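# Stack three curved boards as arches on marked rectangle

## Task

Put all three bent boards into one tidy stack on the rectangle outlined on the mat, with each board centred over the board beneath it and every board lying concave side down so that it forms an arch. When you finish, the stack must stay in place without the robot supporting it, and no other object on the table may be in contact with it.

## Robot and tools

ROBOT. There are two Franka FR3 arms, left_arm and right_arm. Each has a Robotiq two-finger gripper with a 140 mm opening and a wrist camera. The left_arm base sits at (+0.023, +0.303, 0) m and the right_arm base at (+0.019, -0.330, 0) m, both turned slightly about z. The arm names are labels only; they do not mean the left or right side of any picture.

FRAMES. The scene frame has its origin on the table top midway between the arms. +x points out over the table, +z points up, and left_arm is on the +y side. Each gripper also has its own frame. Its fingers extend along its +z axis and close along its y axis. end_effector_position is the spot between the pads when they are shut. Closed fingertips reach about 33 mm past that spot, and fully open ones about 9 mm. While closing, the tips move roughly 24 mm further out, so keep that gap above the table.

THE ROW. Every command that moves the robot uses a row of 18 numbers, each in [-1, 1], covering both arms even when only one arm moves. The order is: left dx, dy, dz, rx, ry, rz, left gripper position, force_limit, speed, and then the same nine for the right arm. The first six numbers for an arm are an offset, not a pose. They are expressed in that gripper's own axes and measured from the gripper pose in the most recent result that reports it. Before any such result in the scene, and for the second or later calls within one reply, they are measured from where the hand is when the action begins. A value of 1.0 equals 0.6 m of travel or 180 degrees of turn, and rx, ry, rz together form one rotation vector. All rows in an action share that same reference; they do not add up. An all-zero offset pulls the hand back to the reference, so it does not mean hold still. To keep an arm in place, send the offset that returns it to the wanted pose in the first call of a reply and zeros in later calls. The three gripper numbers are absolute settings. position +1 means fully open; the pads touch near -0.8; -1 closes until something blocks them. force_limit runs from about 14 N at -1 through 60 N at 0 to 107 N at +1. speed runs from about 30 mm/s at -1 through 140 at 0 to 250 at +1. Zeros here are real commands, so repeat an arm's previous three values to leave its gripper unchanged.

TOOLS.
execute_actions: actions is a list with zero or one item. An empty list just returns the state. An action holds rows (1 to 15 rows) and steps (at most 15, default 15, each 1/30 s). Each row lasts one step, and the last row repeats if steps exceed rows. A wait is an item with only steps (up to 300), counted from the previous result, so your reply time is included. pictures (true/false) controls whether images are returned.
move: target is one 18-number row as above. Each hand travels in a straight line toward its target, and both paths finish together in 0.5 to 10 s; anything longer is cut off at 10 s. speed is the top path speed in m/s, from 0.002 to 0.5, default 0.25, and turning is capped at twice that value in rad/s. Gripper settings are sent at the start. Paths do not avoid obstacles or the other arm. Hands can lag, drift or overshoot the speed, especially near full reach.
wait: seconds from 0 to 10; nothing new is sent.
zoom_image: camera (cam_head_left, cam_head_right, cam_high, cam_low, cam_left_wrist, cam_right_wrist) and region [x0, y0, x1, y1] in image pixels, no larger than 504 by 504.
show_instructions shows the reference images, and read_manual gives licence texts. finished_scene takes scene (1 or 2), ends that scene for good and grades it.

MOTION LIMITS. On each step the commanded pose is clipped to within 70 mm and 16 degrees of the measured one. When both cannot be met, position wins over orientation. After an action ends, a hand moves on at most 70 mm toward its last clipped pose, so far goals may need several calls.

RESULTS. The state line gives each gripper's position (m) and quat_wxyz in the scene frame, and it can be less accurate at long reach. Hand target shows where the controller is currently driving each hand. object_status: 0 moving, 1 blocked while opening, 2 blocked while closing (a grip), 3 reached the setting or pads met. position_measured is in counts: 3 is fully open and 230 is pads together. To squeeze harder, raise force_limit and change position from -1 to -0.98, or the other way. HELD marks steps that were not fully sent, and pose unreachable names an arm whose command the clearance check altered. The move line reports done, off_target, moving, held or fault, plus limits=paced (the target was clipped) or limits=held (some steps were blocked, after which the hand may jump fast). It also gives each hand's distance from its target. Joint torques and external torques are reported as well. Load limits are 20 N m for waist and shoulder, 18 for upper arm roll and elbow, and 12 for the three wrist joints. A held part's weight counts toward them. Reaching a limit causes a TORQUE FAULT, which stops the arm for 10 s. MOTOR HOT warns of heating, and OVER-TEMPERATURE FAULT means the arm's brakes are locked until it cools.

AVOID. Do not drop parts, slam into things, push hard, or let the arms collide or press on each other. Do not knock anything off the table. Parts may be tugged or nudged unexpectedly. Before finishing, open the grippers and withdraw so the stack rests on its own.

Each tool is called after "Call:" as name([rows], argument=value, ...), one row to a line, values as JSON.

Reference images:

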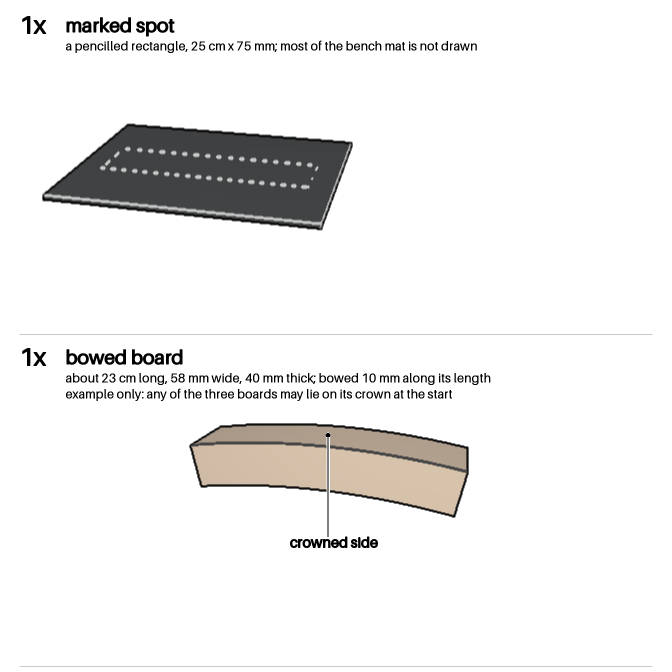

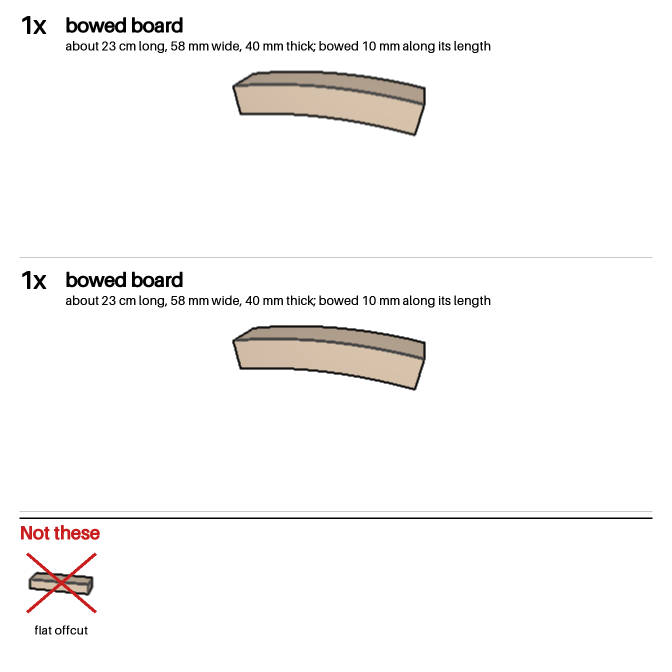

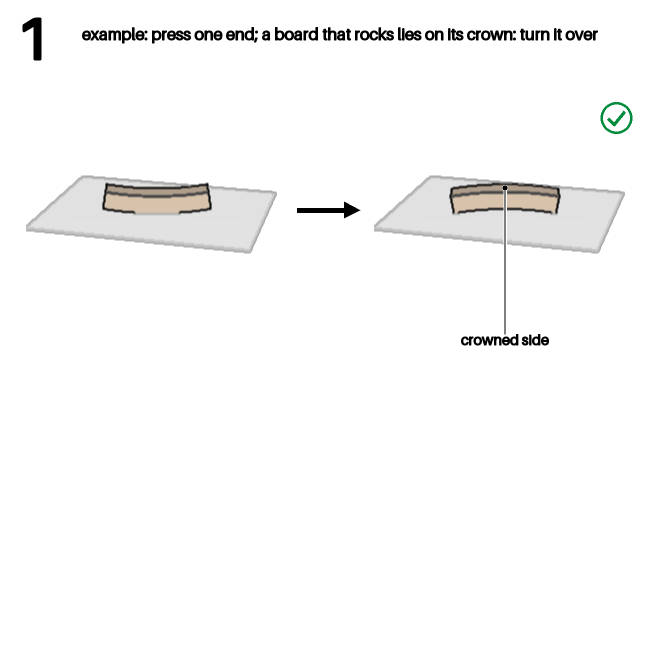

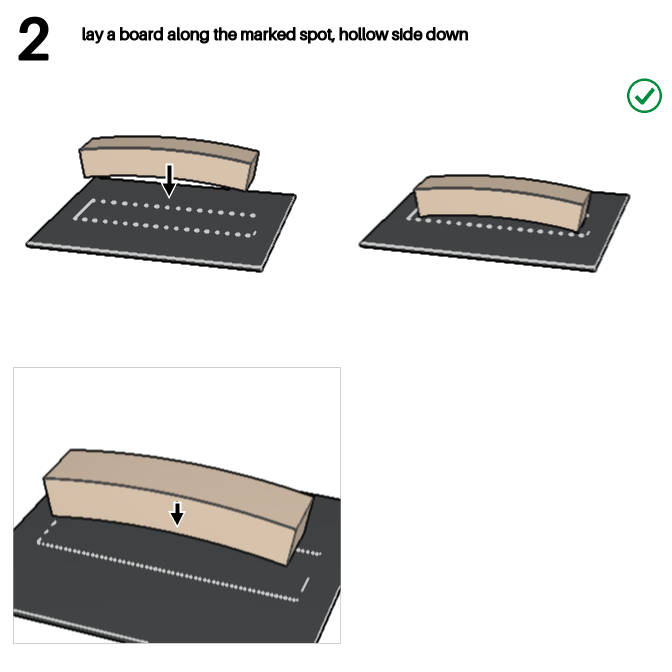

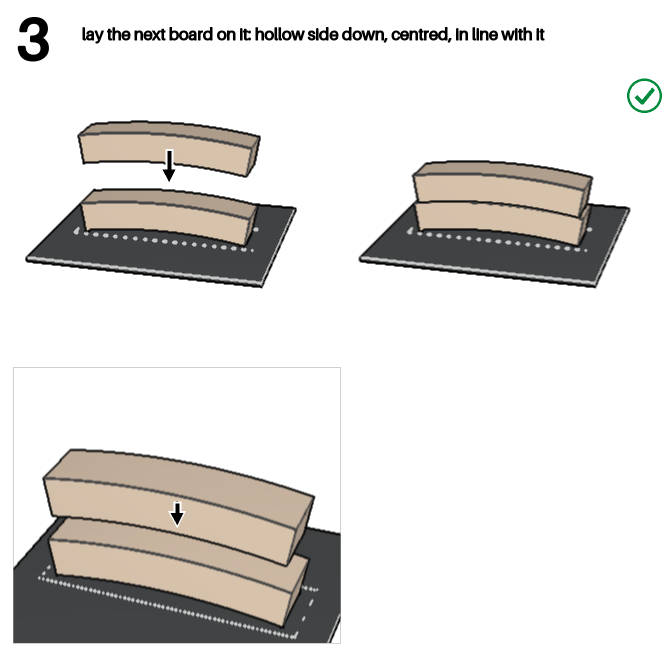

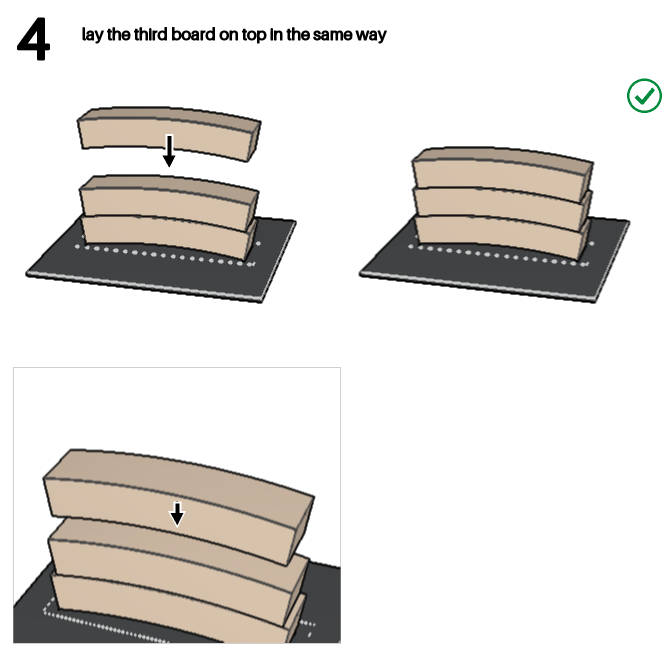

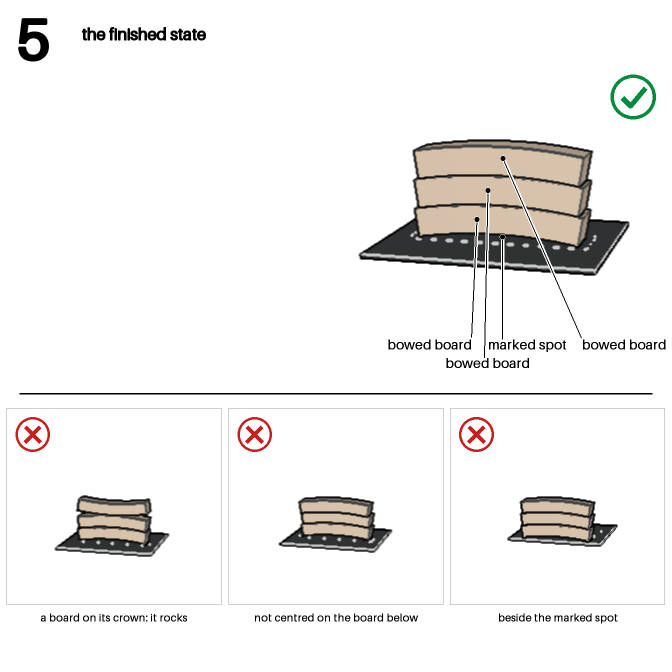

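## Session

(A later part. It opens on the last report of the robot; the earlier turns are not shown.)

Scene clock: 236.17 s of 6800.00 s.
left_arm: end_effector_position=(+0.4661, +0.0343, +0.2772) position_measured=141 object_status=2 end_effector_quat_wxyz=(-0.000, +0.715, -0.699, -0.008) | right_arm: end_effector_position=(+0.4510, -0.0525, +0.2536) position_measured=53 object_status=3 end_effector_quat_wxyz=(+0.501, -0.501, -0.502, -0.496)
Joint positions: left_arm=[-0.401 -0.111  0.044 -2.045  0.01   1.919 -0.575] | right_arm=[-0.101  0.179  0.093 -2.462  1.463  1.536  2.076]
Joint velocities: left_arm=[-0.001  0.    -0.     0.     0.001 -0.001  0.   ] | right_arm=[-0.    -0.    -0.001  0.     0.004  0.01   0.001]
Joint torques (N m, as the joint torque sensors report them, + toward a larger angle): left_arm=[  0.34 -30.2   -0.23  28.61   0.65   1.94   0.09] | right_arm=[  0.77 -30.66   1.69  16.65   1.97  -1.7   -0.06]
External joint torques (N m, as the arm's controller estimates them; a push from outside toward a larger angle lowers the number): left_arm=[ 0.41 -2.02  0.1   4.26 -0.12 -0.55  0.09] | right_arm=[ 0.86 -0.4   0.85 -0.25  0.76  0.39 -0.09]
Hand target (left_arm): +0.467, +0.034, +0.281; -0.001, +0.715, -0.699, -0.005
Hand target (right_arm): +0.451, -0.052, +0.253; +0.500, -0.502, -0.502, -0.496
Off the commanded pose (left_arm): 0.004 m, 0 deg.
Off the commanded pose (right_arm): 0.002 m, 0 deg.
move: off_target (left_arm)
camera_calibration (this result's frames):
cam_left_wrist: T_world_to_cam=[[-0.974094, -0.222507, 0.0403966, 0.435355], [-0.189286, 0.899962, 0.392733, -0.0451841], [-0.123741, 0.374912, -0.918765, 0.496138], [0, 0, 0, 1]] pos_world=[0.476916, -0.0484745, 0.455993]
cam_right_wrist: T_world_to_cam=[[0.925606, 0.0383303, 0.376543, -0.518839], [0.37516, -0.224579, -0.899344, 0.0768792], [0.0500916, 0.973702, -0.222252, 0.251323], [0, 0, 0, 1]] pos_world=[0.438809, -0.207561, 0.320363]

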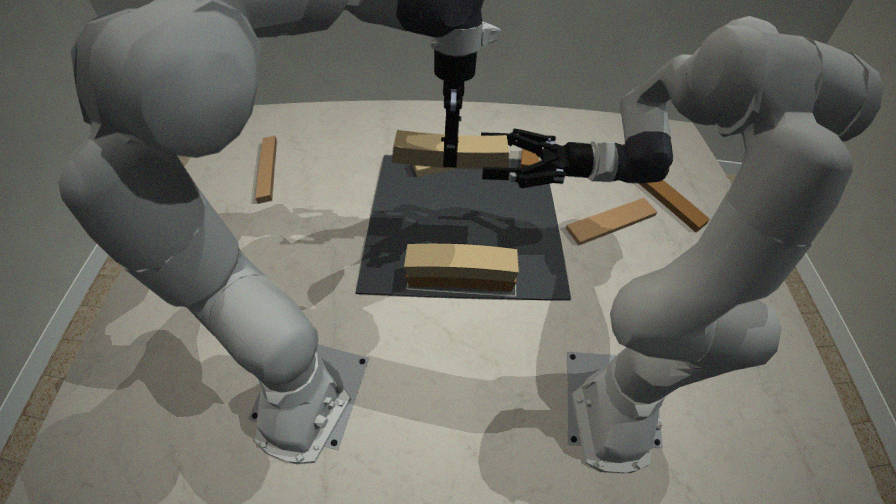

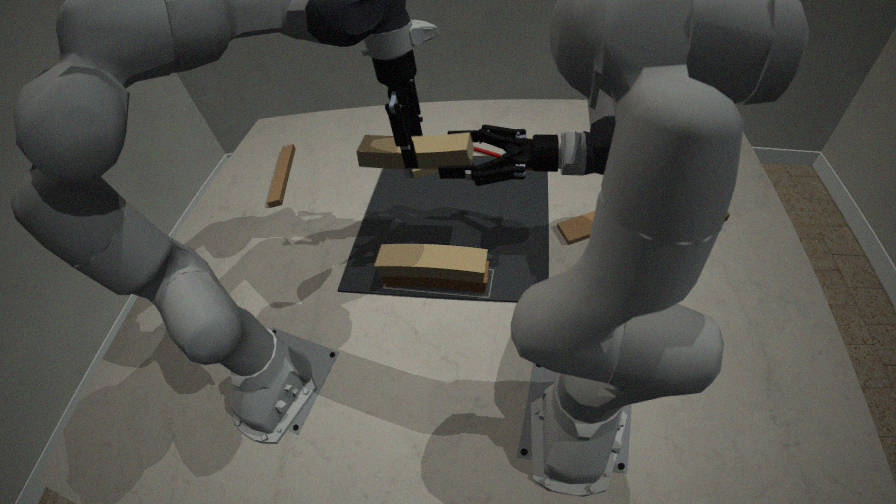

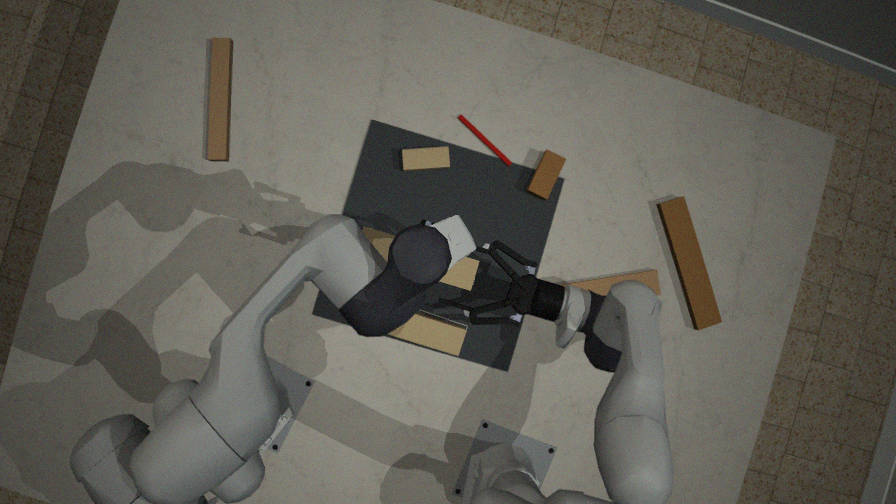

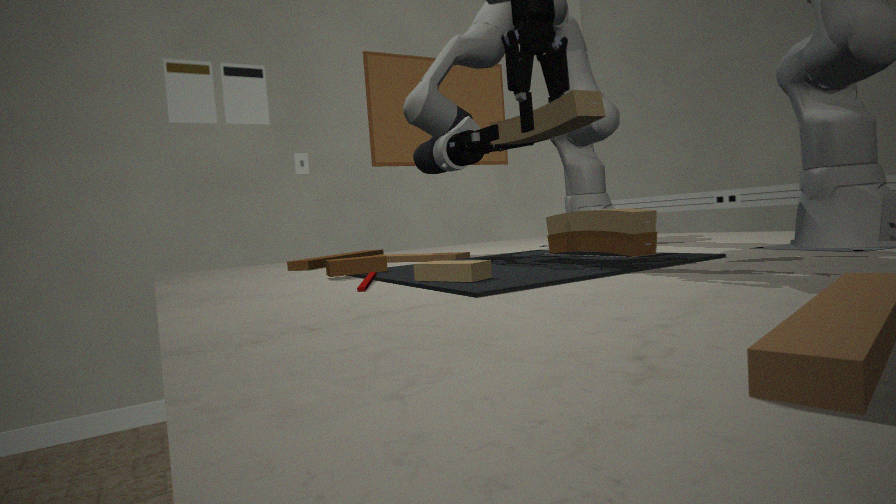

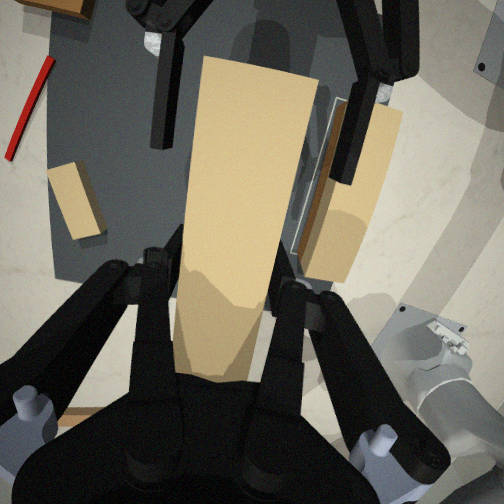

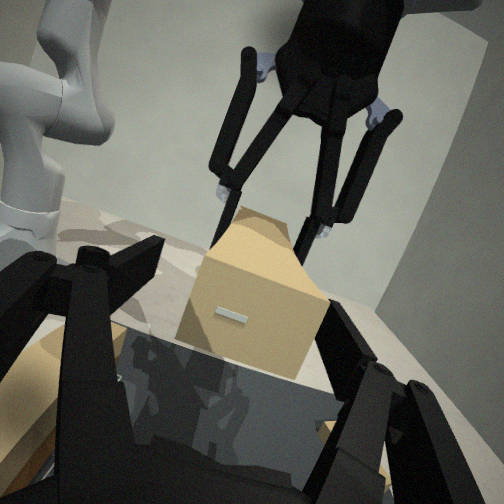

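Call:
move(target=[0.002,-0.002,-0.005,0.004,0.004,0.005,-1,0,0,0.008,0.009,0,0,0,0,0.4,0,0])

Call:
execute_actions([
  {"rows":[[0.002,-0.002,-0.005,0.002,0.002,0,-1,0,0,0,0,0,0,0,0,-1,0.7,0]]},
], pictures=false)

Call:
wait(seconds=0.2)

Scene clock: 243.10 s of 6800.00 s.
left_arm: end_effector_position=(+0.4648, +0.0346, +0.2767) position_measured=141 object_status=2 end_effector_quat_wxyz=(-0.000, +0.712, -0.703, -0.005) | right_arm: end_effector_position=(+0.4557, -0.0532, +0.2563) position_measured=78 object_status=3 end_effector_quat_wxyz=(+0.500, -0.501, -0.503, -0.497)
Joint positions: left_arm=[-0.401 -0.119  0.044 -2.056  0.008  1.927 -0.566] | right_arm=[-0.101  0.179  0.093 -2.45   1.464  1.538  2.085]
Joint velocities: left_arm=[-0.002  0.     0.    -0.001 -0.001  0.006  0.012] | right_arm=[-0.002 -0.    -0.001  0.001 -0.001 -0.001  0.01 ]
Joint torques (N m, as the joint torque sensors report them, + toward a larger angle): left_arm=[  0.22 -31.02   0.51  27.31   0.25   3.15   0.34] | right_arm=[  0.02 -31.09   0.93  20.32   1.53  -2.59   0.29]
External joint torques (N m, as the arm's controller estimates them; a push from outside toward a larger angle lowers the number): left_arm=[ 0.18 -3.09  0.75  2.92 -0.53  0.64  0.34] | right_arm=[ 0.13 -0.56  0.11  3.2   0.3  -0.51  0.26]
Hand target (left_arm): +0.467, +0.033, +0.280; -0.000, +0.709, -0.705, +0.001
Hand target (right_arm): +0.456, -0.052, +0.258; +0.501, -0.501, -0.502, -0.496
Off the commanded pose (left_arm): 0.005 m, 1 deg.
Off the commanded pose (right_arm): 0.002 m, 0 deg.
After step 90, 3.23 s passed at rest.
move: off_target (left_arm)
camera_calibration (this result's frames):
cam_left_wrist: T_world_to_cam=[[-0.97615, -0.213702, 0.0382404, 0.435425], [-0.18247, 0.903065, 0.388817, -0.0477544], [-0.117624, 0.372566, -0.920521, 0.493071], [0, 0, 0, 1]] pos_world=[0.474323, -0.0475254, 0.455799]
cam_right_wrist: T_world_to_cam=[[0.924528, 0.0378164, 0.379234, -0.524442], [0.377514, -0.227333, -0.897665, 0.0757271], [0.0522658, 0.973083, -0.224452, 0.251838], [0, 0, 0, 1]] pos_world=[0.443111, -0.208011, 0.323389]

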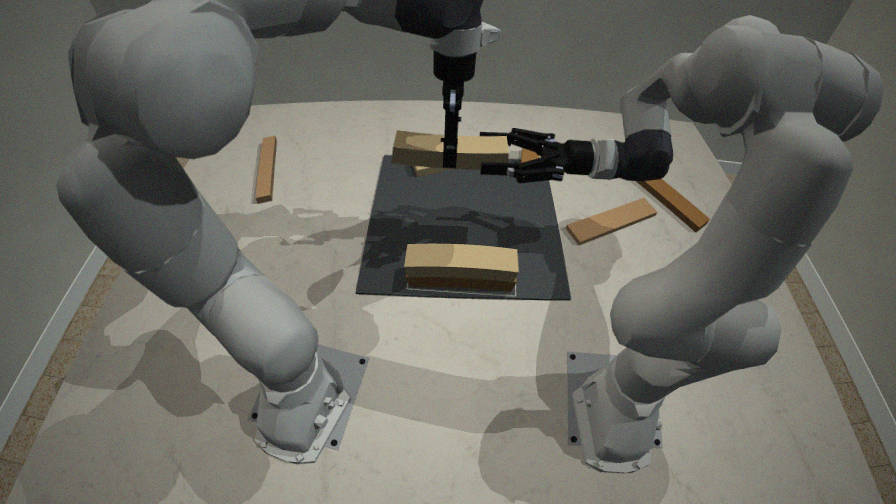

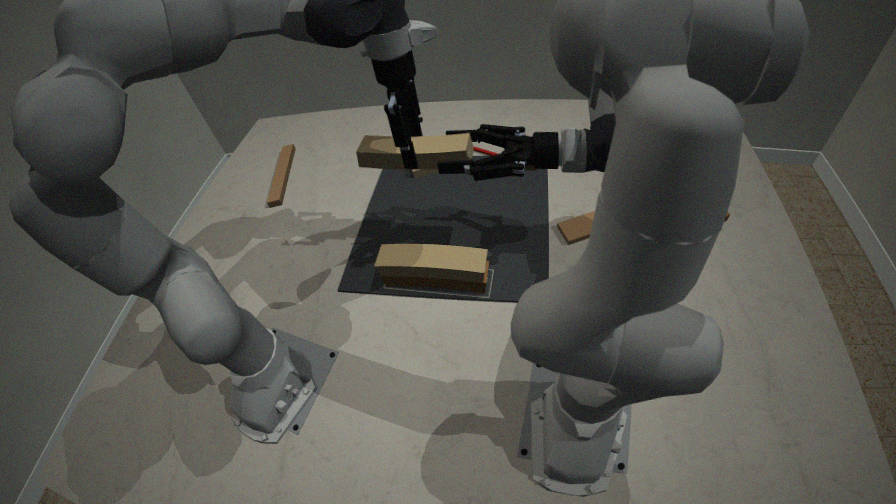

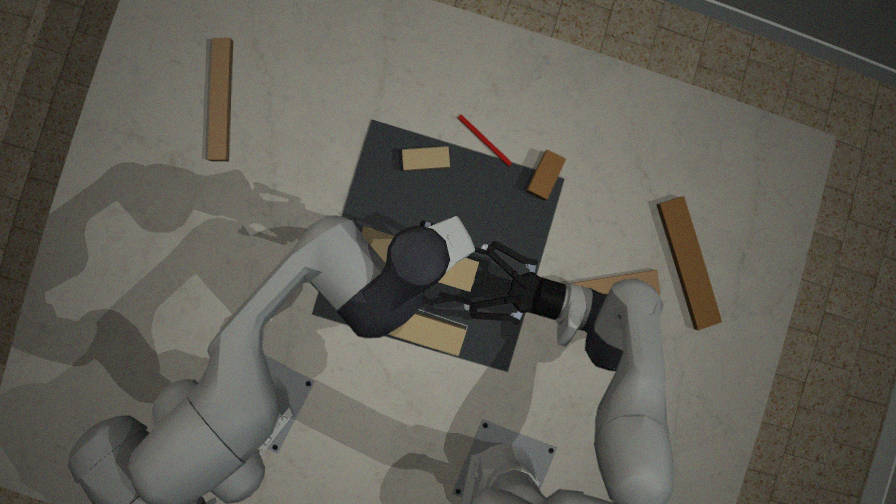

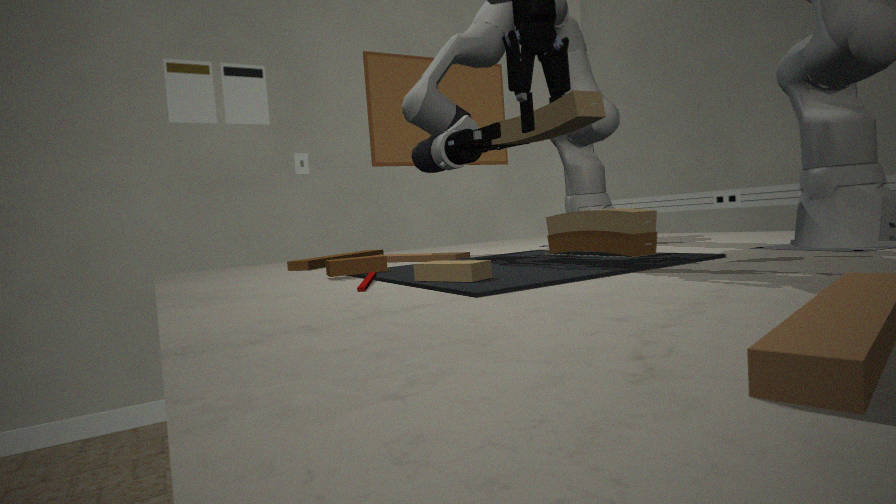

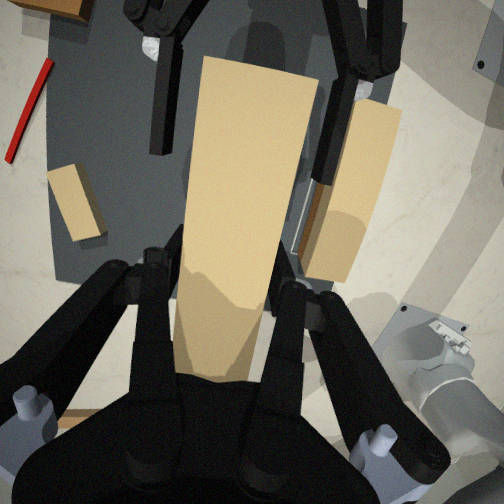

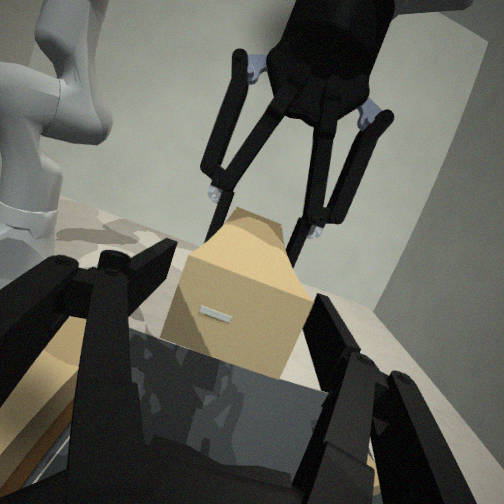

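Scene clock: 243.60 s of 6800.00 s.
left_arm: end_effector_position=(+0.4652, +0.0352, +0.2765) position_measured=141 object_status=2 end_effector_quat_wxyz=(-0.000, +0.713, -0.702, -0.005) | right_arm: end_effector_position=(+0.4555, -0.0531, +0.2562) position_measured=142 object_status=2 end_effector_quat_wxyz=(+0.500, -0.502, -0.502, -0.496)
Joint positions: left_arm=[-0.401 -0.119  0.045 -2.057  0.009  1.927 -0.567] | right_arm=[-0.101  0.179  0.093 -2.45   1.463  1.538  2.087]
Joint velocities: left_arm=[ 0.001  0.    -0.002 -0.001  0.002 -0.     0.   ] | right_arm=[-0.001  0.     0.001 -0.001  0.001 -0.     0.001]
Joint torques (N m, as the joint torque sensors report them, + toward a larger angle): left_arm=[ -0.38 -30.89  -0.25  26.7    0.12   2.64   0.22] | right_arm=[ -0.27 -30.63   0.81  19.12   1.38  -2.21  -0.08]
External joint torques (N m, as the arm's controller estimates them; a push from outside toward a larger angle lowers the number): left_arm=[-0.34 -3.01  0.07  2.36 -0.65  0.14  0.22] | right_arm=[-0.24 -0.07 -0.09  2.01  0.13 -0.11 -0.1 ]
Hand target (left_arm): +0.466, +0.033, +0.280; -0.000, +0.712, -0.703, -0.001
Hand target (right_arm): +0.456, -0.053, +0.256; +0.500, -0.501, -0.503, -0.497
Off the commanded pose (left_arm): 0.004 m, 1 deg.
Off the commanded pose (right_arm): 0.000 m, 0 deg.
Steps of this call (steps 1 to 15: all 15 steps of this action). Readings (end_effector_position | what the end effector reports):
1: left_arm (+0.4648, +0.0347, +0.2767) | right_arm (+0.4557, -0.0532, +0.2563) | left_arm position_measured=141 object_status=2 | right_arm position_measured=78 object_status=0
2: left_arm (+0.4647, +0.0347, +0.2766) | right_arm (+0.4557, -0.0532, +0.2563) | left_arm position_measured=141 object_status=2 | right_arm position_measured=84 object_status=0
4: left_arm (+0.4647, +0.0347, +0.2765) | right_arm (+0.4557, -0.0532, +0.2563) | left_arm position_measured=141 object_status=2 | right_arm position_measured=99 object_status=0
8: left_arm (+0.4650, +0.0350, +0.2765) | right_arm (+0.4554, -0.0532, +0.2562) | left_arm position_measured=141 object_status=2 | right_arm position_measured=129 object_status=0
15: the state above

Scene clock: 243.80 s of 6800.00 s.
left_arm: end_effector_position=(+0.4652, +0.0352, +0.2765) position_measured=141 object_status=2 end_effector_quat_wxyz=(-0.000, +0.713, -0.702, -0.005) | right_arm: end_effector_position=(+0.4555, -0.0531, +0.2562) position_measured=142 object_status=2 end_effector_quat_wxyz=(+0.500, -0.502, -0.502, -0.496)
Joint positions: left_arm=[-0.401 -0.119  0.045 -2.057  0.009  1.927 -0.567] | right_arm=[-0.101  0.179  0.093 -2.45   1.463  1.538  2.087]
Joint velocities: left_arm=[-0.     0.    -0.001 -0.001  0.     0.     0.001] | right_arm=[ 0.    -0.     0.001 -0.001  0.    -0.001  0.001]
Joint torques (N m, as the joint torque sensors report them, + toward a larger angle): left_arm=[ -0.32 -30.73  -0.51  26.9    0.09   2.63   0.2 ] | right_arm=[ -0.09 -30.3    0.46  18.45   1.34  -2.16  -0.11]
External joint torques (N m, as the arm's controller estimates them; a push from outside toward a larger angle lowers the number): left_arm=[-0.18 -2.85 -0.09  2.56 -0.67  0.14  0.2 ] | right_arm=[-0.21  0.26 -0.57  1.34  0.1  -0.04 -0.13]
Hand target (left_arm): +0.466, +0.033, +0.280; -0.000, +0.712, -0.703, -0.001
Hand target (right_arm): +0.456, -0.053, +0.256; +0.500, -0.501, -0.503, -0.497
Off the commanded pose (left_arm): 0.004 m, 1 deg.
Off the commanded pose (right_arm): 0.000 m, 0 deg.
Steps of this call (steps 1 to 6: nothing new was sent). Readings (end_effector_position | what the end effector reports):
1: left_arm (+0.4652, +0.0352, +0.2765) | right_arm (+0.4555, -0.0531, +0.2562) | left_arm position_measured=141 object_status=2 | right_arm position_measured=142 object_status=2
2: left_arm (+0.4652, +0.0352, +0.2765) | right_arm (+0.4555, -0.0531, +0.2562) | left_arm position_measured=141 object_status=2 | right_arm position_measured=142 object_status=2
4: left_arm (+0.4652, +0.0352, +0.2765) | right_arm (+0.4555, -0.0531, +0.2562) | left_arm position_measured=141 object_status=2 | right_arm position_measured=142 object_status=2
6: the state above
camera_calibration (this result's frames):
cam_left_wrist: T_world_to_cam=[[-0.9756, -0.216255, 0.0379243, 0.435825], [-0.184943, 0.902536, 0.388877, -0.0469816], [-0.118325, 0.372375, -0.920509, 0.493016], [0, 0, 0, 1]] pos_world=[0.474838, -0.0469344, 0.455567]
cam_right_wrist: T_world_to_cam=[[0.925587, 0.0382371, 0.376599, -0.523956], [0.375055, -0.227237, -0.89872, 0.0771177], [0.0512128, 0.973088, -0.224669, 0.252339], [0, 0, 0, 1]] pos_world=[0.443121, -0.20799, 0.323321]

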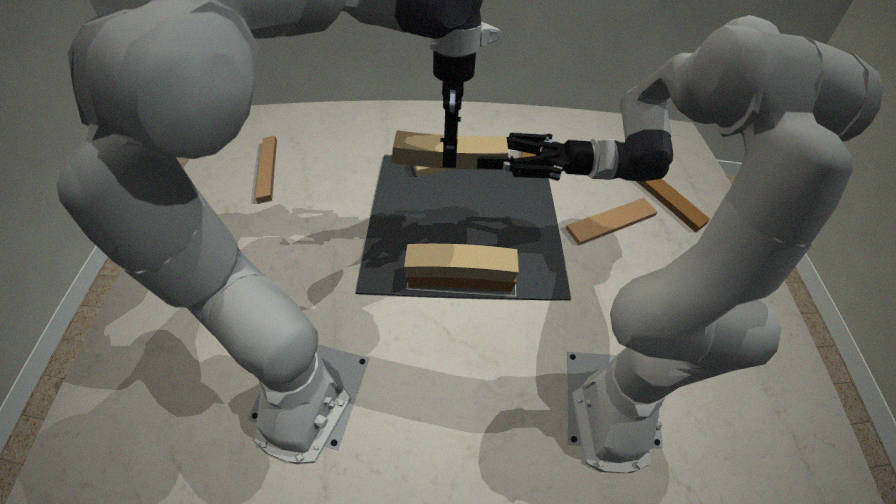

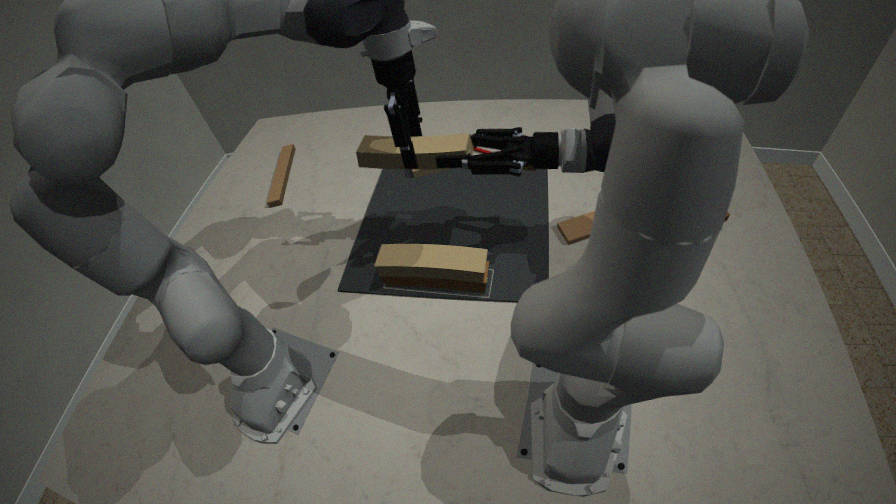

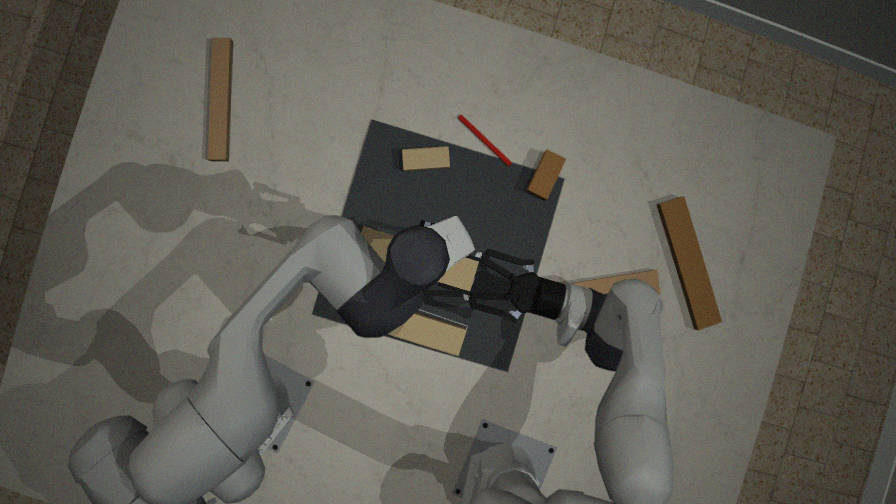

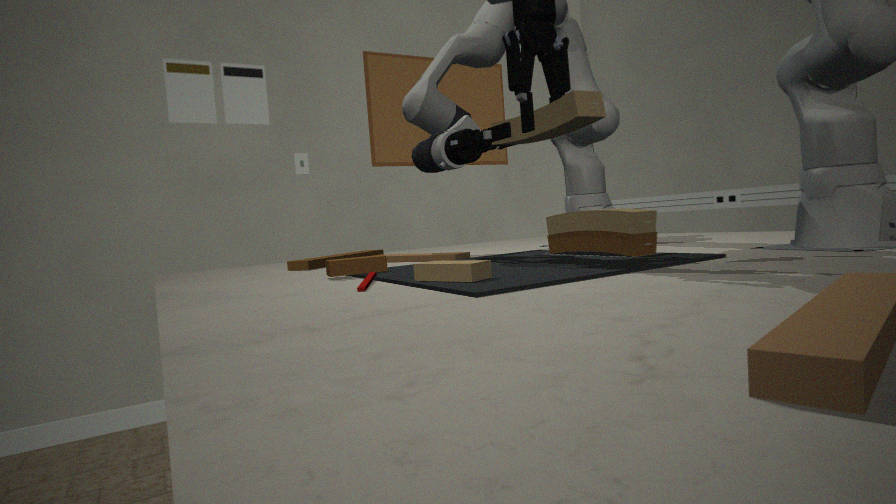

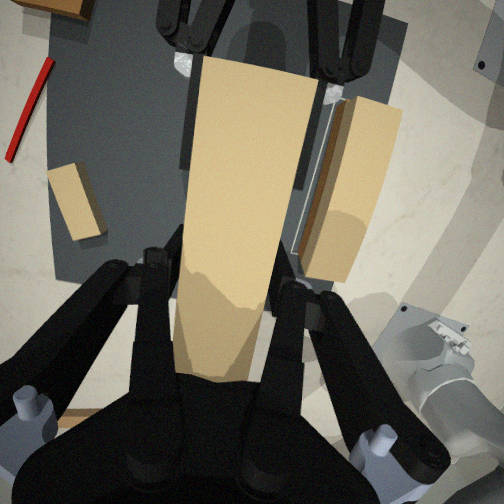

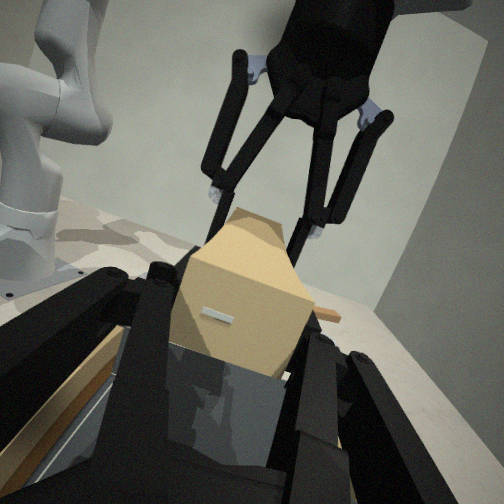

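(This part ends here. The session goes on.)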